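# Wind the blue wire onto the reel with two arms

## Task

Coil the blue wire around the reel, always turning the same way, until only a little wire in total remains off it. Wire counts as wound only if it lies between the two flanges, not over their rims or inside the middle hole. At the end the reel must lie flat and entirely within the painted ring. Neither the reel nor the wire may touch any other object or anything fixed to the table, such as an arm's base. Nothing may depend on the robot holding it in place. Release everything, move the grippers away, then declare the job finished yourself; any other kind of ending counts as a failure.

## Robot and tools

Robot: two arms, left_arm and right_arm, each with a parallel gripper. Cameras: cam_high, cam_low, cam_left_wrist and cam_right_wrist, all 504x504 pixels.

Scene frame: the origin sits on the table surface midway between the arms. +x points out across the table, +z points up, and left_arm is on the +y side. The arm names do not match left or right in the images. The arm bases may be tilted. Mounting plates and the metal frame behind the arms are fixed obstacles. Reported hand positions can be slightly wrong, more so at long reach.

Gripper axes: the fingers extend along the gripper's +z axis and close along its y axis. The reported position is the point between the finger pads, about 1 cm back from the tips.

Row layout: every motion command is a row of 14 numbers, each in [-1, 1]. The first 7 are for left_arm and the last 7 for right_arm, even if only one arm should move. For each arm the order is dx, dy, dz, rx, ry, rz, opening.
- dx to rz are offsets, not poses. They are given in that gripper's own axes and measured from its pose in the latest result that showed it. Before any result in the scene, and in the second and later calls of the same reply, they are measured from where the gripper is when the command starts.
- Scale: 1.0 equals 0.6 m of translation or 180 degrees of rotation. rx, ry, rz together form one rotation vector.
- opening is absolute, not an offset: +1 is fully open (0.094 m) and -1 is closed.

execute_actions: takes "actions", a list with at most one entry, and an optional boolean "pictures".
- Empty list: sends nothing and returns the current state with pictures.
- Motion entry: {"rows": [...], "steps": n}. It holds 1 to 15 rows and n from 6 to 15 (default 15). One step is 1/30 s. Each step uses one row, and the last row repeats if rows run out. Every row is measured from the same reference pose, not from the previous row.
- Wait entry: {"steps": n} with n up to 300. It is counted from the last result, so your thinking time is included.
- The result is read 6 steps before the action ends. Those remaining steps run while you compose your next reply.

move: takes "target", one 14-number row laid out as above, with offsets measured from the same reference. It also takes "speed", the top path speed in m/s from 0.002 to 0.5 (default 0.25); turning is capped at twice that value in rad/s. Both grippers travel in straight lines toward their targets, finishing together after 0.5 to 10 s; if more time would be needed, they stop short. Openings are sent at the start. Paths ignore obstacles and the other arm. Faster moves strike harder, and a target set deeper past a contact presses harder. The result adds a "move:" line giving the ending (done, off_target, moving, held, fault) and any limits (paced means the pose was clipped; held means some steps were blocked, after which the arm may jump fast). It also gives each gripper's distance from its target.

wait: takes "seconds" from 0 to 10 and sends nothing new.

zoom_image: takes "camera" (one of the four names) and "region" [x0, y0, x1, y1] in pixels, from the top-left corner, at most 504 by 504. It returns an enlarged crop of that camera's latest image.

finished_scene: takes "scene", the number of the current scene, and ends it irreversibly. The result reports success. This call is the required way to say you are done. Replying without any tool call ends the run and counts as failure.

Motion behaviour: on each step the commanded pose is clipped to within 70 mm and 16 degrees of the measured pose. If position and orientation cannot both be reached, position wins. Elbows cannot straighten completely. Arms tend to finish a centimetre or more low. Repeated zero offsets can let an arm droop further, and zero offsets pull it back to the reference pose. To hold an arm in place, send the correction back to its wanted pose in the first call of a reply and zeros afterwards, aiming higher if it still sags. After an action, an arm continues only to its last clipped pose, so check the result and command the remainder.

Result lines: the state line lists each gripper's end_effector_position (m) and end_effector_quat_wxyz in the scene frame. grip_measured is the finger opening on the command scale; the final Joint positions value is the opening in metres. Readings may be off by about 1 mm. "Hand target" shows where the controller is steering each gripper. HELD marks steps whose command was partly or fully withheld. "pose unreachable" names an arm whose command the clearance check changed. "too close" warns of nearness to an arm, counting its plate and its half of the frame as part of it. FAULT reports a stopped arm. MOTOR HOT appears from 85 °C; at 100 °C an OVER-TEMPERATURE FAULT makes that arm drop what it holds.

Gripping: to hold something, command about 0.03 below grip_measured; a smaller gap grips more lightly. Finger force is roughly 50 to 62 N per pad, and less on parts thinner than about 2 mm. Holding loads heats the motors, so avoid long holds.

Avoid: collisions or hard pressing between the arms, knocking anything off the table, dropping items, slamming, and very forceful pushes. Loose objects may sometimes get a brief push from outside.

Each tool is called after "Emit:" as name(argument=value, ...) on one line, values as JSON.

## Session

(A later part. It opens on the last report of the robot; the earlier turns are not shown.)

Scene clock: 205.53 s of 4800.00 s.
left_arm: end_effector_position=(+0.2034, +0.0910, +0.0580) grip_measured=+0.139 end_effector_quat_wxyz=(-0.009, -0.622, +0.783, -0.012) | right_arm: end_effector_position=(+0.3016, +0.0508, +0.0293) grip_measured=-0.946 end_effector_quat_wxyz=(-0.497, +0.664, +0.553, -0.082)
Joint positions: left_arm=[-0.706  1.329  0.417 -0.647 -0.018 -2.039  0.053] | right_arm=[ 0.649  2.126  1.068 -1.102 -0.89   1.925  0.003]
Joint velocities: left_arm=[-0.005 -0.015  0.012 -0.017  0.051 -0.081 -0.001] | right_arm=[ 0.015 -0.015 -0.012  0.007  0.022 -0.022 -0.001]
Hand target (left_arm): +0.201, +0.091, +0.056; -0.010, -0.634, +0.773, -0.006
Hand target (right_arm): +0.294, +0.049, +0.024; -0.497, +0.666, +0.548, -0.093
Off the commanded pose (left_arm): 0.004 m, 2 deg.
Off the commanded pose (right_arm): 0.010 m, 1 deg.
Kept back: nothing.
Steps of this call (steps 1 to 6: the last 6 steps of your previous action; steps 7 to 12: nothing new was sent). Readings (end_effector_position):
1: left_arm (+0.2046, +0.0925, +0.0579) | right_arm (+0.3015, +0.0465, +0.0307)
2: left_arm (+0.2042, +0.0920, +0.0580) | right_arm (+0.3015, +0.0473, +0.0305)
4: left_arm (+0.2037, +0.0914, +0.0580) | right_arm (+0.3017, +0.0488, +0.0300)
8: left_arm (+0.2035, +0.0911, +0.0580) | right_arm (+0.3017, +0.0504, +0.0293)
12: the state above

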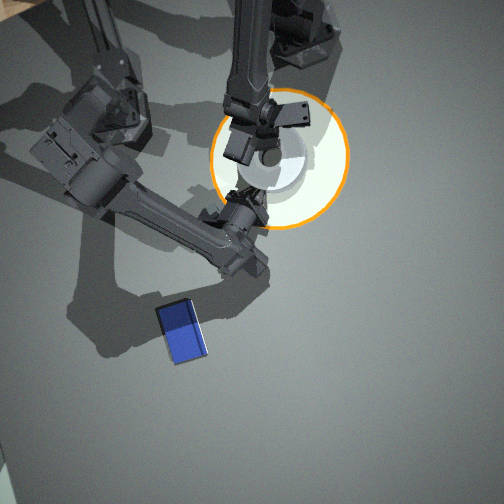

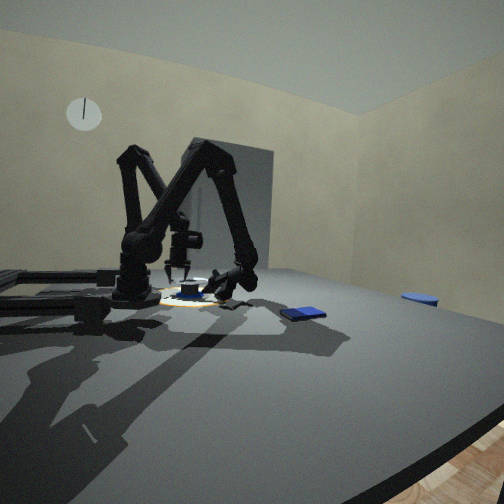

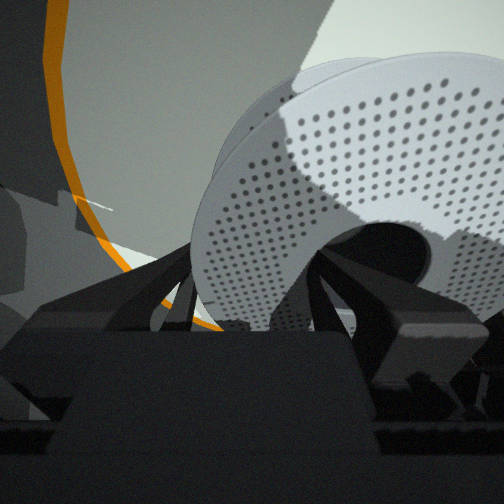

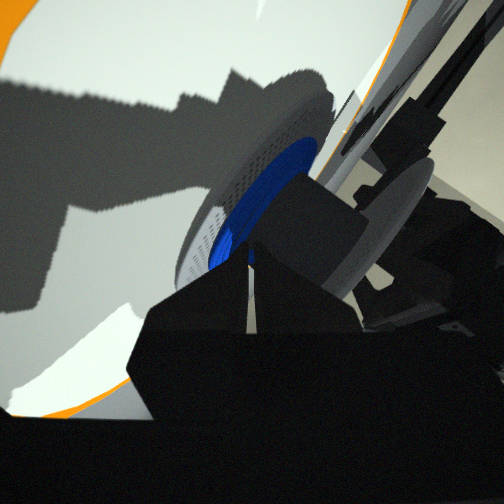

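Emit:
execute_actions(actions=[{"rows": [
[0,0,0.002,0,0,0,0.115, 0,0,0,0,0,0,-0.94],
[0,0,0.002,0,0,0,0.115, 0,0,0,0,0,0,-0.91],
[0,0,0.002,0,0,0,0.115, 0,0,0,0,0,0,-0.88],
[0,0,0.002,0,0,0,0.115, 0,0,0,0,0,0,-0.85],
[0,0,0.002,0,0,0,0.115, -0.003,0,-0.005,0,0,0,-0.84],
[0,0,0.002,0,0,0,0.115, -0.007,-0.001,-0.010,0,0,0,-0.84],
[0,0,0.002,0,0,0,0.115, -0.011,-0.001,-0.015,0,0,0,-0.84],
[0,0,0.002,0,0,0,0.115, -0.015,-0.002,-0.021,0,0,0,-0.84],
[0,0,0.002,0,0,0,0.115, -0.019,-0.002,-0.027,0,0,0,-0.84],
[0,0,0.002,0,0,0,0.115, -0.023,-0.003,-0.033,0,0,0,-0.84],
[0,0,0.002,0,0,0,0.115, -0.027,-0.004,-0.039,0,0,0,-0.84],
[0,0,0.002,0,0,0,0.115, -0.031,-0.005,-0.045,0,0,0,-0.84],
[0,0,0.002,0,0,0,0.115, -0.035,-0.006,-0.051,0,0,0,-0.84],
[0,0,0.002,0,0,0,0.115, -0.038,-0.006,-0.057,0,0,0,-0.84],
[0,0,0.002,0,0,0,0.115, -0.041,-0.006,-0.063,0,0,0,-0.84]
], "steps": 15}])

Emit:
execute_actions(actions=[{"rows": [
[0,0,0.002,0,0,0,0.115, -0.010,0,-0.022,0,0,0,-0.84],
[0,0,0.002,0,0,0,0.115, -0.012,0,-0.030,0,0,0,-0.84],
[0,0,0.002,0,0,0,0.115, -0.014,0,-0.038,0,0,0,-0.84],
[0,0,0.002,0,0,0,0.115, -0.016,0,-0.046,0,0,0,-0.84],
[0,0,0.002,0,0,0,0.115, -0.018,0,-0.054,0,0,0,-0.84],
[0,0,0.002,0,0,0,0.115, -0.020,0,-0.062,0,0,0,-0.84],
[0,0,0.002,0,0,0,0.115, -0.022,0,-0.070,0,0,0,-0.84],
[0,0,0.002,0,0,0,0.115, -0.024,0,-0.078,0,0,0,-0.84],
[0,0,0.002,0,0,0,0.115, -0.026,0,-0.086,0,0,0,-0.84],
[0,0,0.002,0,0,0,0.115, -0.028,0,-0.094,0,0,0,-0.84]
], "steps": 10}])

Emit:
execute_actions(actions=[{"steps": 12}], pictures=true)

Emit:
zoom_image(camera="cam_low", region=[165, 260, 255, 315])

Emit:
zoom_image(camera="cam_high", region=[200, 110, 330, 240])

Scene clock: 207.23 s of 4800.00 s.
left_arm: end_effector_position=(+0.2033, +0.0908, +0.0580) grip_measured=+0.139 end_effector_quat_wxyz=(-0.009, -0.621, +0.783, -0.012) | right_arm: end_effector_position=(+0.3030, +0.0436, +0.0288) grip_measured=-0.842 end_effector_quat_wxyz=(-0.493, +0.665, +0.554, -0.086)
Joint positions: left_arm=[-0.706  1.329  0.417 -0.647 -0.018 -2.038  0.053] | right_arm=[ 0.635  2.126  1.068 -1.118 -0.873  1.909  0.007]
Joint velocities: left_arm=[-0.015 -0.015 -0.002 -0.007 -0.037  0.007  0.   ] | right_arm=[-0.181  0.005 -0.007 -0.232  0.212 -0.168 -0.001]
Steps of this call (steps 1 to 42: nothing new was sent; steps 43 to 51: the first 9 steps of this action). Readings (end_effector_position):
43: left_arm (+0.2034, +0.0908, +0.0580) | right_arm (+0.3016, +0.0510, +0.0293)
44: left_arm (+0.2033, +0.0908, +0.0580) | right_arm (+0.3016, +0.0510, +0.0293)
46: left_arm (+0.2033, +0.0908, +0.0580) | right_arm (+0.3017, +0.0506, +0.0290)
50: left_arm (+0.2033, +0.0908, +0.0580) | right_arm (+0.3028, +0.0461, +0.0286)
51: the state above

Scene clock: 207.57 s of 4800.00 s.
left_arm: end_effector_position=(+0.2033, +0.0908, +0.0580) grip_measured=+0.139 end_effector_quat_wxyz=(-0.009, -0.621, +0.783, -0.012) | right_arm: end_effector_position=(+0.3132, +0.0014, +0.0332) grip_measured=-0.842 end_effector_quat_wxyz=(-0.490, +0.676, +0.541, -0.100)
Joint positions: left_arm=[-0.706  1.329  0.417 -0.647 -0.018 -2.038  0.053] | right_arm=[ 0.535  2.121  1.068 -1.218 -0.805  1.831  0.007]
Joint velocities: left_arm=[-0.015 -0.015 -0.017  0.007  0.051 -0.037  0.001] | right_arm=[-0.249 -0.005  0.007 -0.369  0.168 -0.3    0.002]
Off your previous action's commanded pose (left_arm): 0.001 m, 0 deg at its last step (step 6 of this call).
Off your previous action's commanded pose (right_arm): 0.014 m, 1 deg at its last step (step 6 of this call).
Steps of this call (steps 1 to 6: the last 6 steps of your previous action; steps 7 to 10: the first 4 steps of this action, its rows measured from where the robot was after step 6). Readings (end_effector_position):
6: left_arm (+0.2033, +0.0908, +0.0580) | right_arm (+0.3099, +0.0194, +0.0316)
7: left_arm (+0.2033, +0.0908, +0.0580) | right_arm (+0.3112, +0.0145, +0.0319)
8: left_arm (+0.2033, +0.0908, +0.0580) | right_arm (+0.3124, +0.0100, +0.0322)
10: the state above

Scene clock: 207.97 s of 4800.00 s.
left_arm: end_effector_position=(+0.2033, +0.0908, +0.0580) grip_measured=+0.139 end_effector_quat_wxyz=(-0.009, -0.621, +0.783, -0.012) | right_arm: end_effector_position=(+0.3322, -0.0287, +0.0467) grip_measured=-0.842 end_effector_quat_wxyz=(-0.492, +0.678, +0.536, -0.099)
Joint positions: left_arm=[-0.706  1.329  0.417 -0.647 -0.018 -2.038  0.053] | right_arm=[ 0.453  2.112  1.104 -1.323 -0.759  1.752  0.007]
Joint velocities: left_arm=[-0.005  0.005 -0.002 -0.017 -0.081 -0.037 -0.   ] | right_arm=[ 0.005 -0.054 -0.007 -0.027 -0.066 -0.11  -0.   ]
Hand target (left_arm): +0.203, +0.091, +0.057; -0.009, -0.621, +0.783, -0.012
Hand target (right_arm): +0.340, -0.026, +0.053; -0.490, +0.673, +0.547, -0.090
Off the commanded pose (left_arm): 0.001 m, 0 deg.
Off the commanded pose (right_arm): 0.011 m, 2 deg.
Kept back: nothing.
Steps of this call (steps 1 to 6: the last 6 steps of your previous action; steps 7 to 12: nothing new was sent). Readings (end_effector_position):
1: left_arm (+0.2033, +0.0908, +0.0580) | right_arm (+0.3131, -0.0027, +0.0341)
2: left_arm (+0.2033, +0.0908, +0.0580) | right_arm (+0.3136, -0.0066, +0.0351)
4: left_arm (+0.2033, +0.0908, +0.0580) | right_arm (+0.3155, -0.0141, +0.0375)
8: left_arm (+0.2033, +0.0908, +0.0580) | right_arm (+0.3257, -0.0260, +0.0433)
12: the state above

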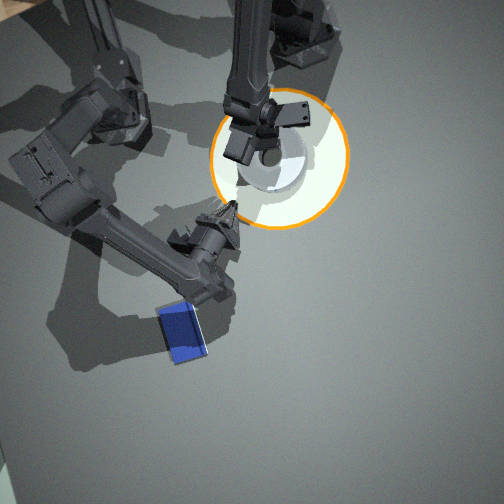

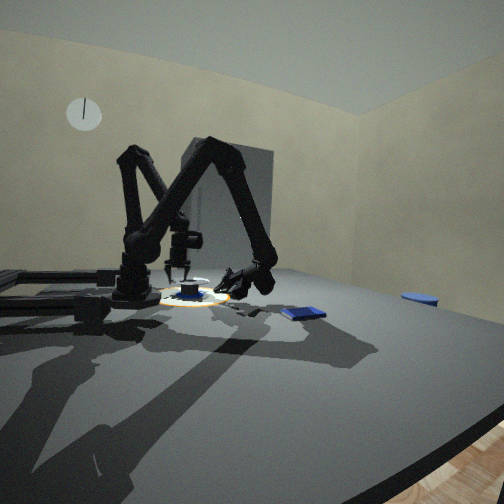

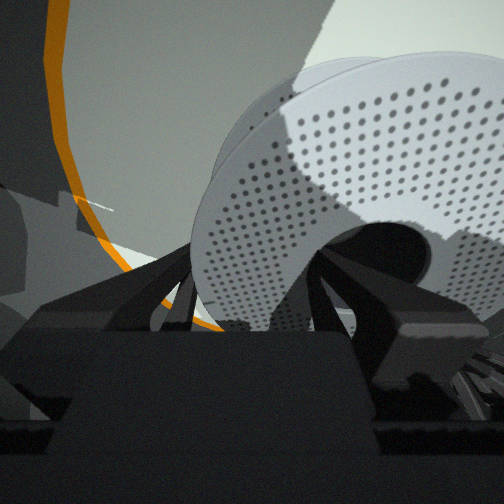

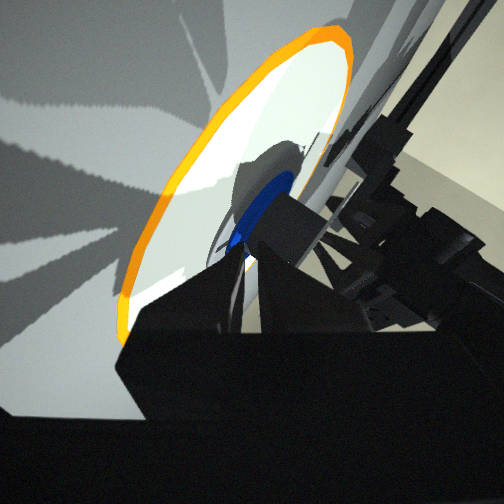

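Region (165, 260, 255, 315) of cam_low's 504x504 image, scaled by 5.600, with more detail than that image has.

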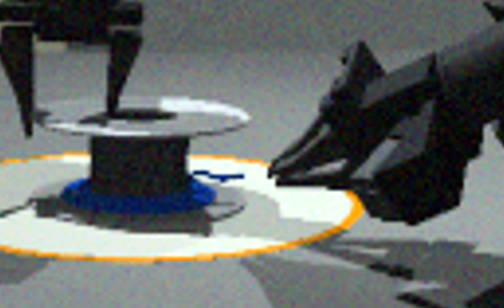

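Region (200, 110, 330, 240) of cam_high's 504x504 image, scaled by 3.877, with more detail than that image has.

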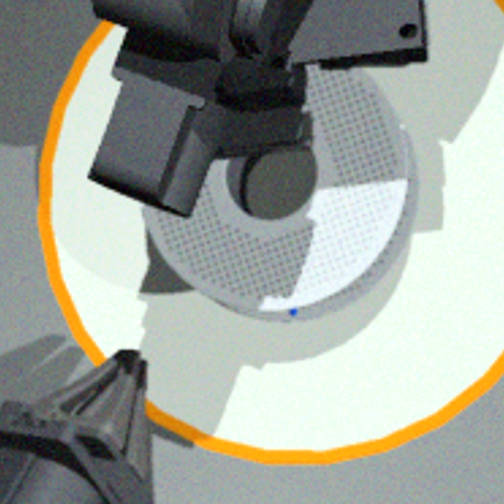

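Emit:
execute_actions(actions=[{"rows": [
[0,0,0,0,0,0,0.25, -0.002,-0.006,-0.008,0,0,0,-0.84],
[0,0,0,0,0,0,0.40, -0.004,-0.012,-0.012,0,0,0,-0.84],
[0,0,-0.002,0,0,0,0.55, -0.006,-0.018,-0.016,0,0,0,-0.84],
[0.001,-0.002,-0.004,0,0,0,0.70, -0.008,-0.024,-0.020,0,0,0,-0.84],
[0.002,-0.004,-0.008,0,0,0,0.80, -0.010,-0.030,-0.024,0,0,0,-0.84],
[0.004,-0.007,-0.016,0,0,0,0.80, -0.012,-0.036,-0.028,0,0,0,-0.84],
[0.006,-0.010,-0.025,0,0,0,0.80, -0.014,-0.042,-0.032,0,0,0,-0.84],
[0.008,-0.013,-0.034,0,0,0,0.80, -0.016,-0.048,-0.036,0,0,0,-0.84],
[0.009,-0.015,-0.043,0,0,0,0.80, -0.018,-0.054,-0.040,0,0,0,-0.84],
[0.010,-0.017,-0.052,0,0,0,0.80, -0.020,-0.060,-0.044,0,0,0,-0.84],
[0.010,-0.017,-0.061,0,0,0,0.80, -0.022,-0.066,-0.048,0,0,0,-0.84],
[0.010,-0.017,-0.070,0,0,0,0.80, -0.024,-0.072,-0.052,0,0,0,-0.84],
[0.010,-0.017,-0.079,0,0,0,0.80, -0.026,-0.078,-0.056,0,0,0,-0.84],
[0.010,-0.017,-0.088,0,0,0,0.80, -0.028,-0.084,-0.060,0,0,0,-0.84],
[0.010,-0.017,-0.097,0,0,0,0.80, -0.030,-0.090,-0.064,0,0,0,-0.84]
], "steps": 15}])

Emit:
execute_actions(actions=[{"rows": [
[0.004,-0.010,-0.035,0,0,0.01,0.80, -0.010,-0.022,-0.014,0,0,0,-0.84],
[0.000,-0.010,-0.044,0,0,0.02,0.80, -0.015,-0.028,-0.018,0,0,0,-0.84],
[-0.006,-0.010,-0.053,0,0,0.03,0.80, -0.020,-0.034,-0.022,0,0,0,-0.84],
[-0.014,-0.010,-0.062,0,0,0.04,0.80, -0.025,-0.040,-0.026,0,0,0,-0.84],
[-0.024,-0.010,-0.070,0,0,0.05,0.80, -0.030,-0.046,-0.030,0,0,0,-0.84],
[-0.036,-0.010,-0.078,0,0,0.06,0.80, -0.035,-0.052,-0.034,0,0,0,-0.84],
[-0.048,-0.008,-0.085,0,0,0.07,0.80, -0.040,-0.058,-0.038,0,0,0,-0.84],
[-0.060,-0.006,-0.092,0,0,0.08,0.80, -0.045,-0.064,-0.042,0,0,0,-0.84],
[-0.072,-0.004,-0.098,0,0,0.09,0.80, -0.050,-0.070,-0.046,0,0,0,-0.84],
[-0.084,-0.002,-0.104,0,0,0.10,0.80, -0.055,-0.076,-0.050,0,0,0,-0.84],
[-0.096,0.000,-0.110,0,0,0.11,0.80, -0.060,-0.082,-0.054,0,0,0,-0.84],
[-0.108,0.002,-0.115,0,0,0.12,0.80, -0.065,-0.088,-0.058,0,0,0,-0.84],
[-0.120,0.004,-0.120,0,0,0.13,0.80, -0.070,-0.094,-0.062,0,0,0,-0.84],
[-0.132,0.006,-0.125,0,0,0.14,0.80, -0.075,-0.100,-0.066,0,0,0,-0.84],
[-0.144,0.008,-0.130,0,0,0.15,0.80, -0.080,-0.106,-0.070,0,0,0,-0.84]
], "steps": 15}], pictures=true)

Scene clock: 209.40 s of 4800.00 s.
left_arm: end_effector_position=(+0.1952, +0.0978, +0.0608) grip_measured=+0.798 end_effector_quat_wxyz=(-0.013, -0.621, +0.784, +0.007) | right_arm: end_effector_position=(+0.3252, -0.0429, +0.0650) grip_measured=-0.842 end_effector_quat_wxyz=(-0.490, +0.679, +0.537, -0.104)
Joint positions: left_arm=[-0.706  1.317  0.418 -0.7   -0.018 -2.038  0.084] | right_arm=[ 0.429  2.059  1.075 -1.368 -0.733  1.731  0.007]
Joint velocities: left_arm=[-0.015 -0.22   0.027 -0.564 -0.051 -0.081  0.   ] | right_arm=[-0.19  -0.357 -0.134 -0.261  0.095 -0.11   0.   ]
Steps of this call (steps 1 to 34: nothing new was sent; steps 35 to 43: the first 9 steps of this action). Readings (end_effector_position):
35: left_arm (+0.2033, +0.0908, +0.0580) | right_arm (+0.3322, -0.0289, +0.0472)
36: left_arm (+0.2033, +0.0908, +0.0580) | right_arm (+0.3320, -0.0293, +0.0473)
38: left_arm (+0.2033, +0.0908, +0.0580) | right_arm (+0.3308, -0.0312, +0.0490)
42: left_arm (+0.1975, +0.0958, +0.0592) | right_arm (+0.3260, -0.0401, +0.0608)
43: the state above

Scene clock: 209.90 s of 4800.00 s.
left_arm: end_effector_position=(+0.1922, +0.1314, +0.1177) grip_measured=+0.798 end_effector_quat_wxyz=(-0.011, -0.564, +0.825, +0.033) | right_arm: end_effector_position=(+0.3100, -0.0895, +0.1162) grip_measured=-0.842 end_effector_quat_wxyz=(-0.480, +0.686, +0.537, -0.102)
Joint positions: left_arm=[-0.621  1.104  0.468 -1.009 -0.044 -1.816  0.084] | right_arm=[ 0.331  1.898  1.004 -1.487 -0.654  1.667  0.007]
Joint velocities: left_arm=[ 0.767 -0.64   0.002 -0.593 -0.139  1.209  0.   ] | right_arm=[-0.298 -0.269 -0.173 -0.237  0.154 -0.198 -0.001]
Off your previous action's commanded pose (left_arm): 0.037 m, 3 deg at its last step (step 6 of this call).
Off your previous action's commanded pose (right_arm): 0.015 m, 1 deg at its last step (step 6 of this call).
Steps of this call (steps 1 to 6: the last 6 steps of your previous action; steps 7 to 15: the first 9 steps of this action, its rows measured from where the robot was after step 6). Readings (end_effector_position):
6: left_arm (+0.1955, +0.0988, +0.0860) | right_arm (+0.3233, -0.0592, +0.0907)
7: left_arm (+0.1958, +0.0988, +0.0909) | right_arm (+0.3228, -0.0618, +0.0941)
8: left_arm (+0.1956, +0.0992, +0.0951) | right_arm (+0.3222, -0.0644, +0.0972)
10: left_arm (+0.1922, +0.1036, +0.1012) | right_arm (+0.3200, -0.0702, +0.1029)
14: left_arm (+0.1910, +0.1247, +0.1138) | right_arm (+0.3121, -0.0854, +0.1136)
15: the state above

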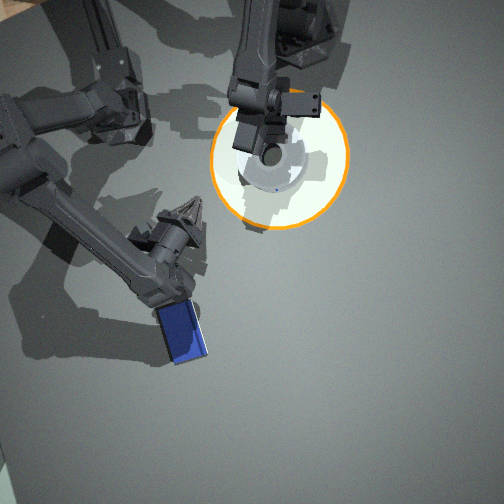

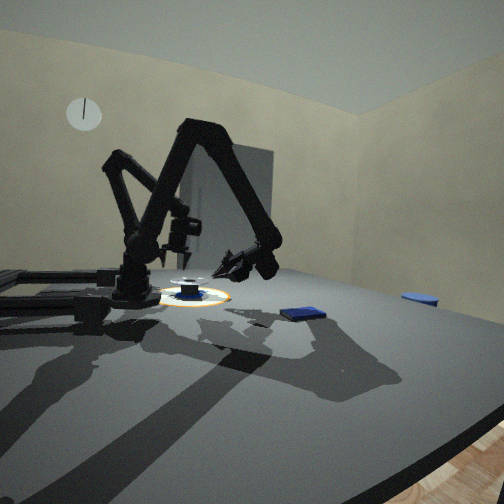

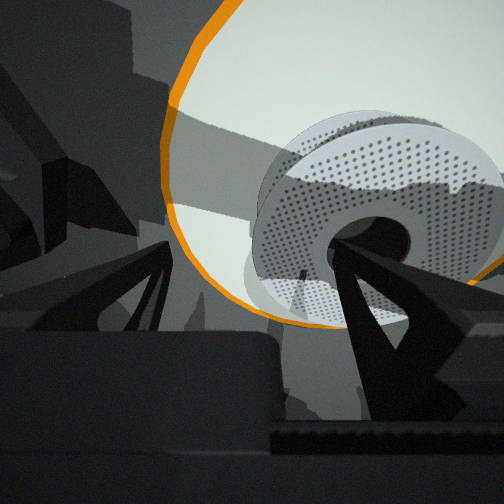

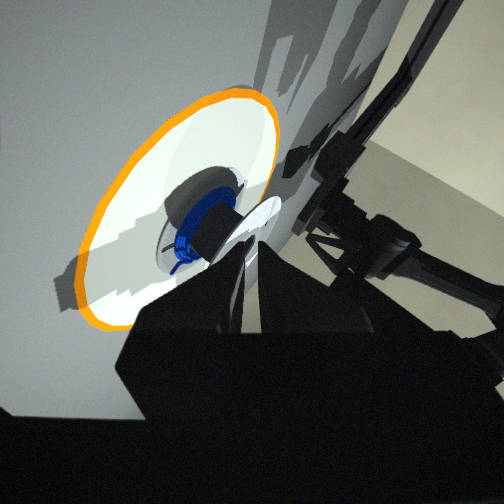

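Emit:
execute_actions(actions=[{"rows": [
[-0.105,-0.010,-0.070,0,0,0.11,0.80, -0.045,-0.050,-0.035,0,0,0,-0.84],
[-0.118,-0.010,-0.071,0,0,0.12,0.80, -0.045,-0.050,-0.035,0,0,0,-0.84],
[-0.131,-0.010,-0.072,0,0,0.13,0.80, -0.045,-0.050,-0.035,0,0,0,-0.84],
[-0.144,-0.010,-0.073,0,0,0.14,0.80, -0.045,-0.050,-0.035,0,0,0,-0.84],
[-0.157,-0.010,-0.074,0,0,0.15,0.80, -0.045,-0.050,-0.035,0,0,0,-0.84],
[-0.170,-0.009,-0.075,0,0,0.15,0.80, -0.045,-0.050,-0.035,0,0,0,-0.84],
[-0.183,-0.008,-0.076,0,0,0.15,0.80, -0.045,-0.050,-0.035,0,0,0,-0.84],
[-0.196,-0.006,-0.077,0,0,0.15,0.80, -0.045,-0.050,-0.035,0,0,0,-0.84],
[-0.209,-0.004,-0.078,0,0,0.15,0.80, -0.045,-0.050,-0.035,0,0,0,-0.84],
[-0.222,-0.002,-0.079,0,0,0.15,0.80, -0.045,-0.050,-0.035,0,0,0,-0.84],
[-0.235,0.000,-0.080,0,0,0.15,0.80, -0.045,-0.050,-0.035,0,0,0,-0.84],
[-0.248,0.002,-0.080,0,0,0.15,0.80, -0.045,-0.050,-0.035,0,0,0,-0.84],
[-0.260,0.004,-0.080,0,0,0.15,0.80, -0.045,-0.050,-0.035,0,0,0,-0.84],
[-0.271,0.005,-0.080,0,0,0.15,0.80, -0.045,-0.050,-0.035,0,0,0,-0.84],
[-0.280,0.006,-0.080,0,0,0.15,0.80, -0.045,-0.050,-0.035,0,0,0,-0.84]
], "steps": 15}])

Emit:
execute_actions(actions=[{"steps": 14}], pictures=true)

Emit:
zoom_image(camera="cam_high", region=[200, 85, 355, 240])

Emit:
zoom_image(camera="cam_low", region=[155, 265, 245, 315])

Scene clock: 211.00 s of 4800.00 s.
left_arm: end_effector_position=(+0.2205, +0.2307, +0.1503) grip_measured=+0.798 end_effector_quat_wxyz=(-0.019, -0.406, +0.912, +0.047) | right_arm: end_effector_position=(+0.2973, -0.1249, +0.1413) grip_measured=-0.842 end_effector_quat_wxyz=(-0.478, +0.687, +0.540, -0.095)
Joint positions: left_arm=[-0.153  1.     0.518 -1.156 -0.099 -0.987  0.084] | right_arm=[ 0.244  1.812  0.964 -1.561 -0.593  1.593  0.007]
Joint velocities: left_arm=[ 1.079 -0.005  0.125  0.012 -0.037  1.062 -0.001] | right_arm=[-0.005  0.015 -0.002  0.002 -0.066 -0.022 -0.001]
Off your previous action's commanded pose (left_arm): 0.031 m, 12 deg at its last step (step 6 of this call).
Off your previous action's commanded pose (right_arm): 0.016 m, 1 deg at its last step (step 6 of this call).
Steps of this call (steps 1 to 6: the last 6 steps of your previous action; steps 7 to 24: nothing new was sent; steps 25 to 33: the first 9 steps of this action). Readings (end_effector_position):
25: left_arm (+0.1967, +0.1877, +0.1449) | right_arm (+0.2976, -0.1242, +0.1417)
26: left_arm (+0.1981, +0.1890, +0.1451) | right_arm (+0.2974, -0.1247, +0.1414)
28: left_arm (+0.2046, +0.1971, +0.1455) | right_arm (+0.2974, -0.1248, +0.1414)
32: left_arm (+0.2180, +0.2234, +0.1491) | right_arm (+0.2973, -0.1249, +0.1413)
33: the state above

Scene clock: 211.47 s of 4800.00 s.
left_arm: end_effector_position=(+0.2323, +0.2847, +0.1561) grip_measured=+0.798 end_effector_quat_wxyz=(-0.029, -0.375, +0.926, +0.044) | right_arm: end_effector_position=(+0.2973, -0.1249, +0.1413) grip_measured=-0.842 end_effector_quat_wxyz=(-0.478, +0.687, +0.540, -0.095)
Joint positions: left_arm=[ 0.109  1.03   0.559 -1.156 -0.102 -0.656  0.084] | right_arm=[ 0.244  1.812  0.964 -1.561 -0.593  1.593  0.007]
Joint velocities: left_arm=[-0.015 -0.005  0.007  0.002 -0.007  0.125 -0.001] | right_arm=[ 0.005 -0.005 -0.012  0.002 -0.022 -0.037  0.   ]
Hand target (left_arm): +0.252, +0.288, +0.170; -0.011, -0.361, +0.932, +0.039
Hand target (right_arm): +0.295, -0.125, +0.141; -0.479, +0.687, +0.537, -0.102
Off the commanded pose (left_arm): 0.024 m, 3 deg.
Off the commanded pose (right_arm): 0.004 m, 1 deg.
Kept back: nothing.
Steps of this call (steps 1 to 6: the last 6 steps of your previous action; steps 7 to 14: nothing new was sent). Readings (end_effector_position):
1: left_arm (+0.2226, +0.2378, +0.1513) | right_arm (+0.2973, -0.1249, +0.1413)
2: left_arm (+0.2245, +0.2451, +0.1523) | right_arm (+0.2973, -0.1249, +0.1413)
4: left_arm (+0.2276, +0.2595, +0.1543) | right_arm (+0.2973, -0.1249, +0.1413)
8: left_arm (+0.2319, +0.2823, +0.1563) | right_arm (+0.2973, -0.1249, +0.1413)
14: the state above

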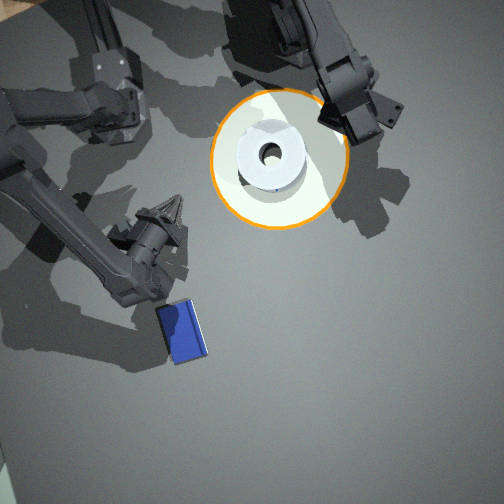

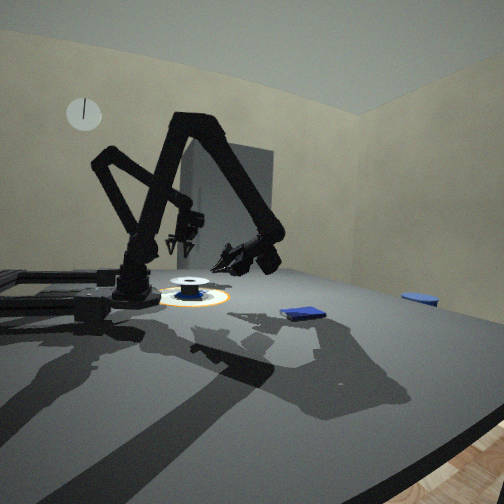

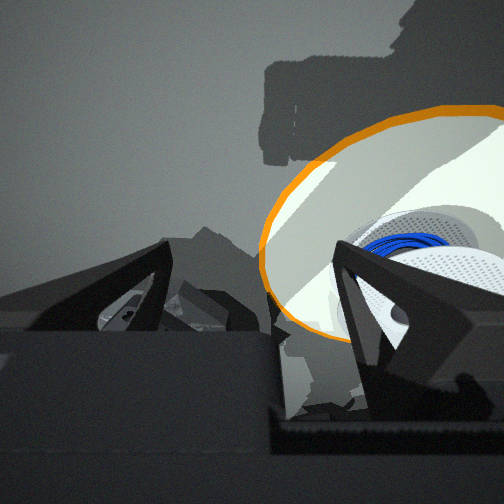

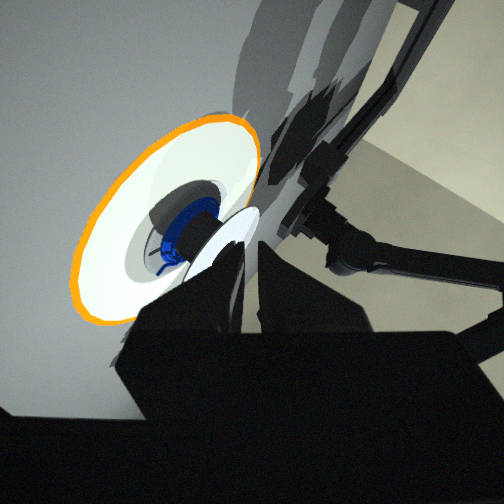

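Region (200, 85, 355, 240) of cam_high's 504x504 image, scaled by 3.252, with more detail than that image has.

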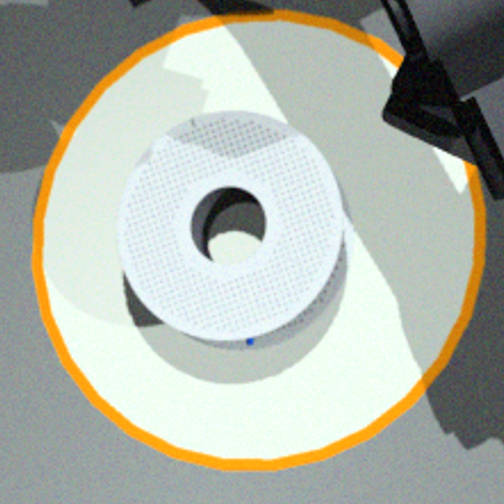

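Region (155, 265, 245, 315) of cam_low's 504x504 image, scaled by 5.600, with more detail than that image has.

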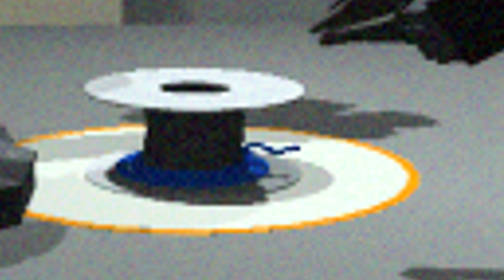

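The wire is wound between the flanges with its end at the rim, the reel lies flat well inside the ring, and both arms are clear.

Emit:
finished_scene(scene=2)

The scene is finished: the task was done.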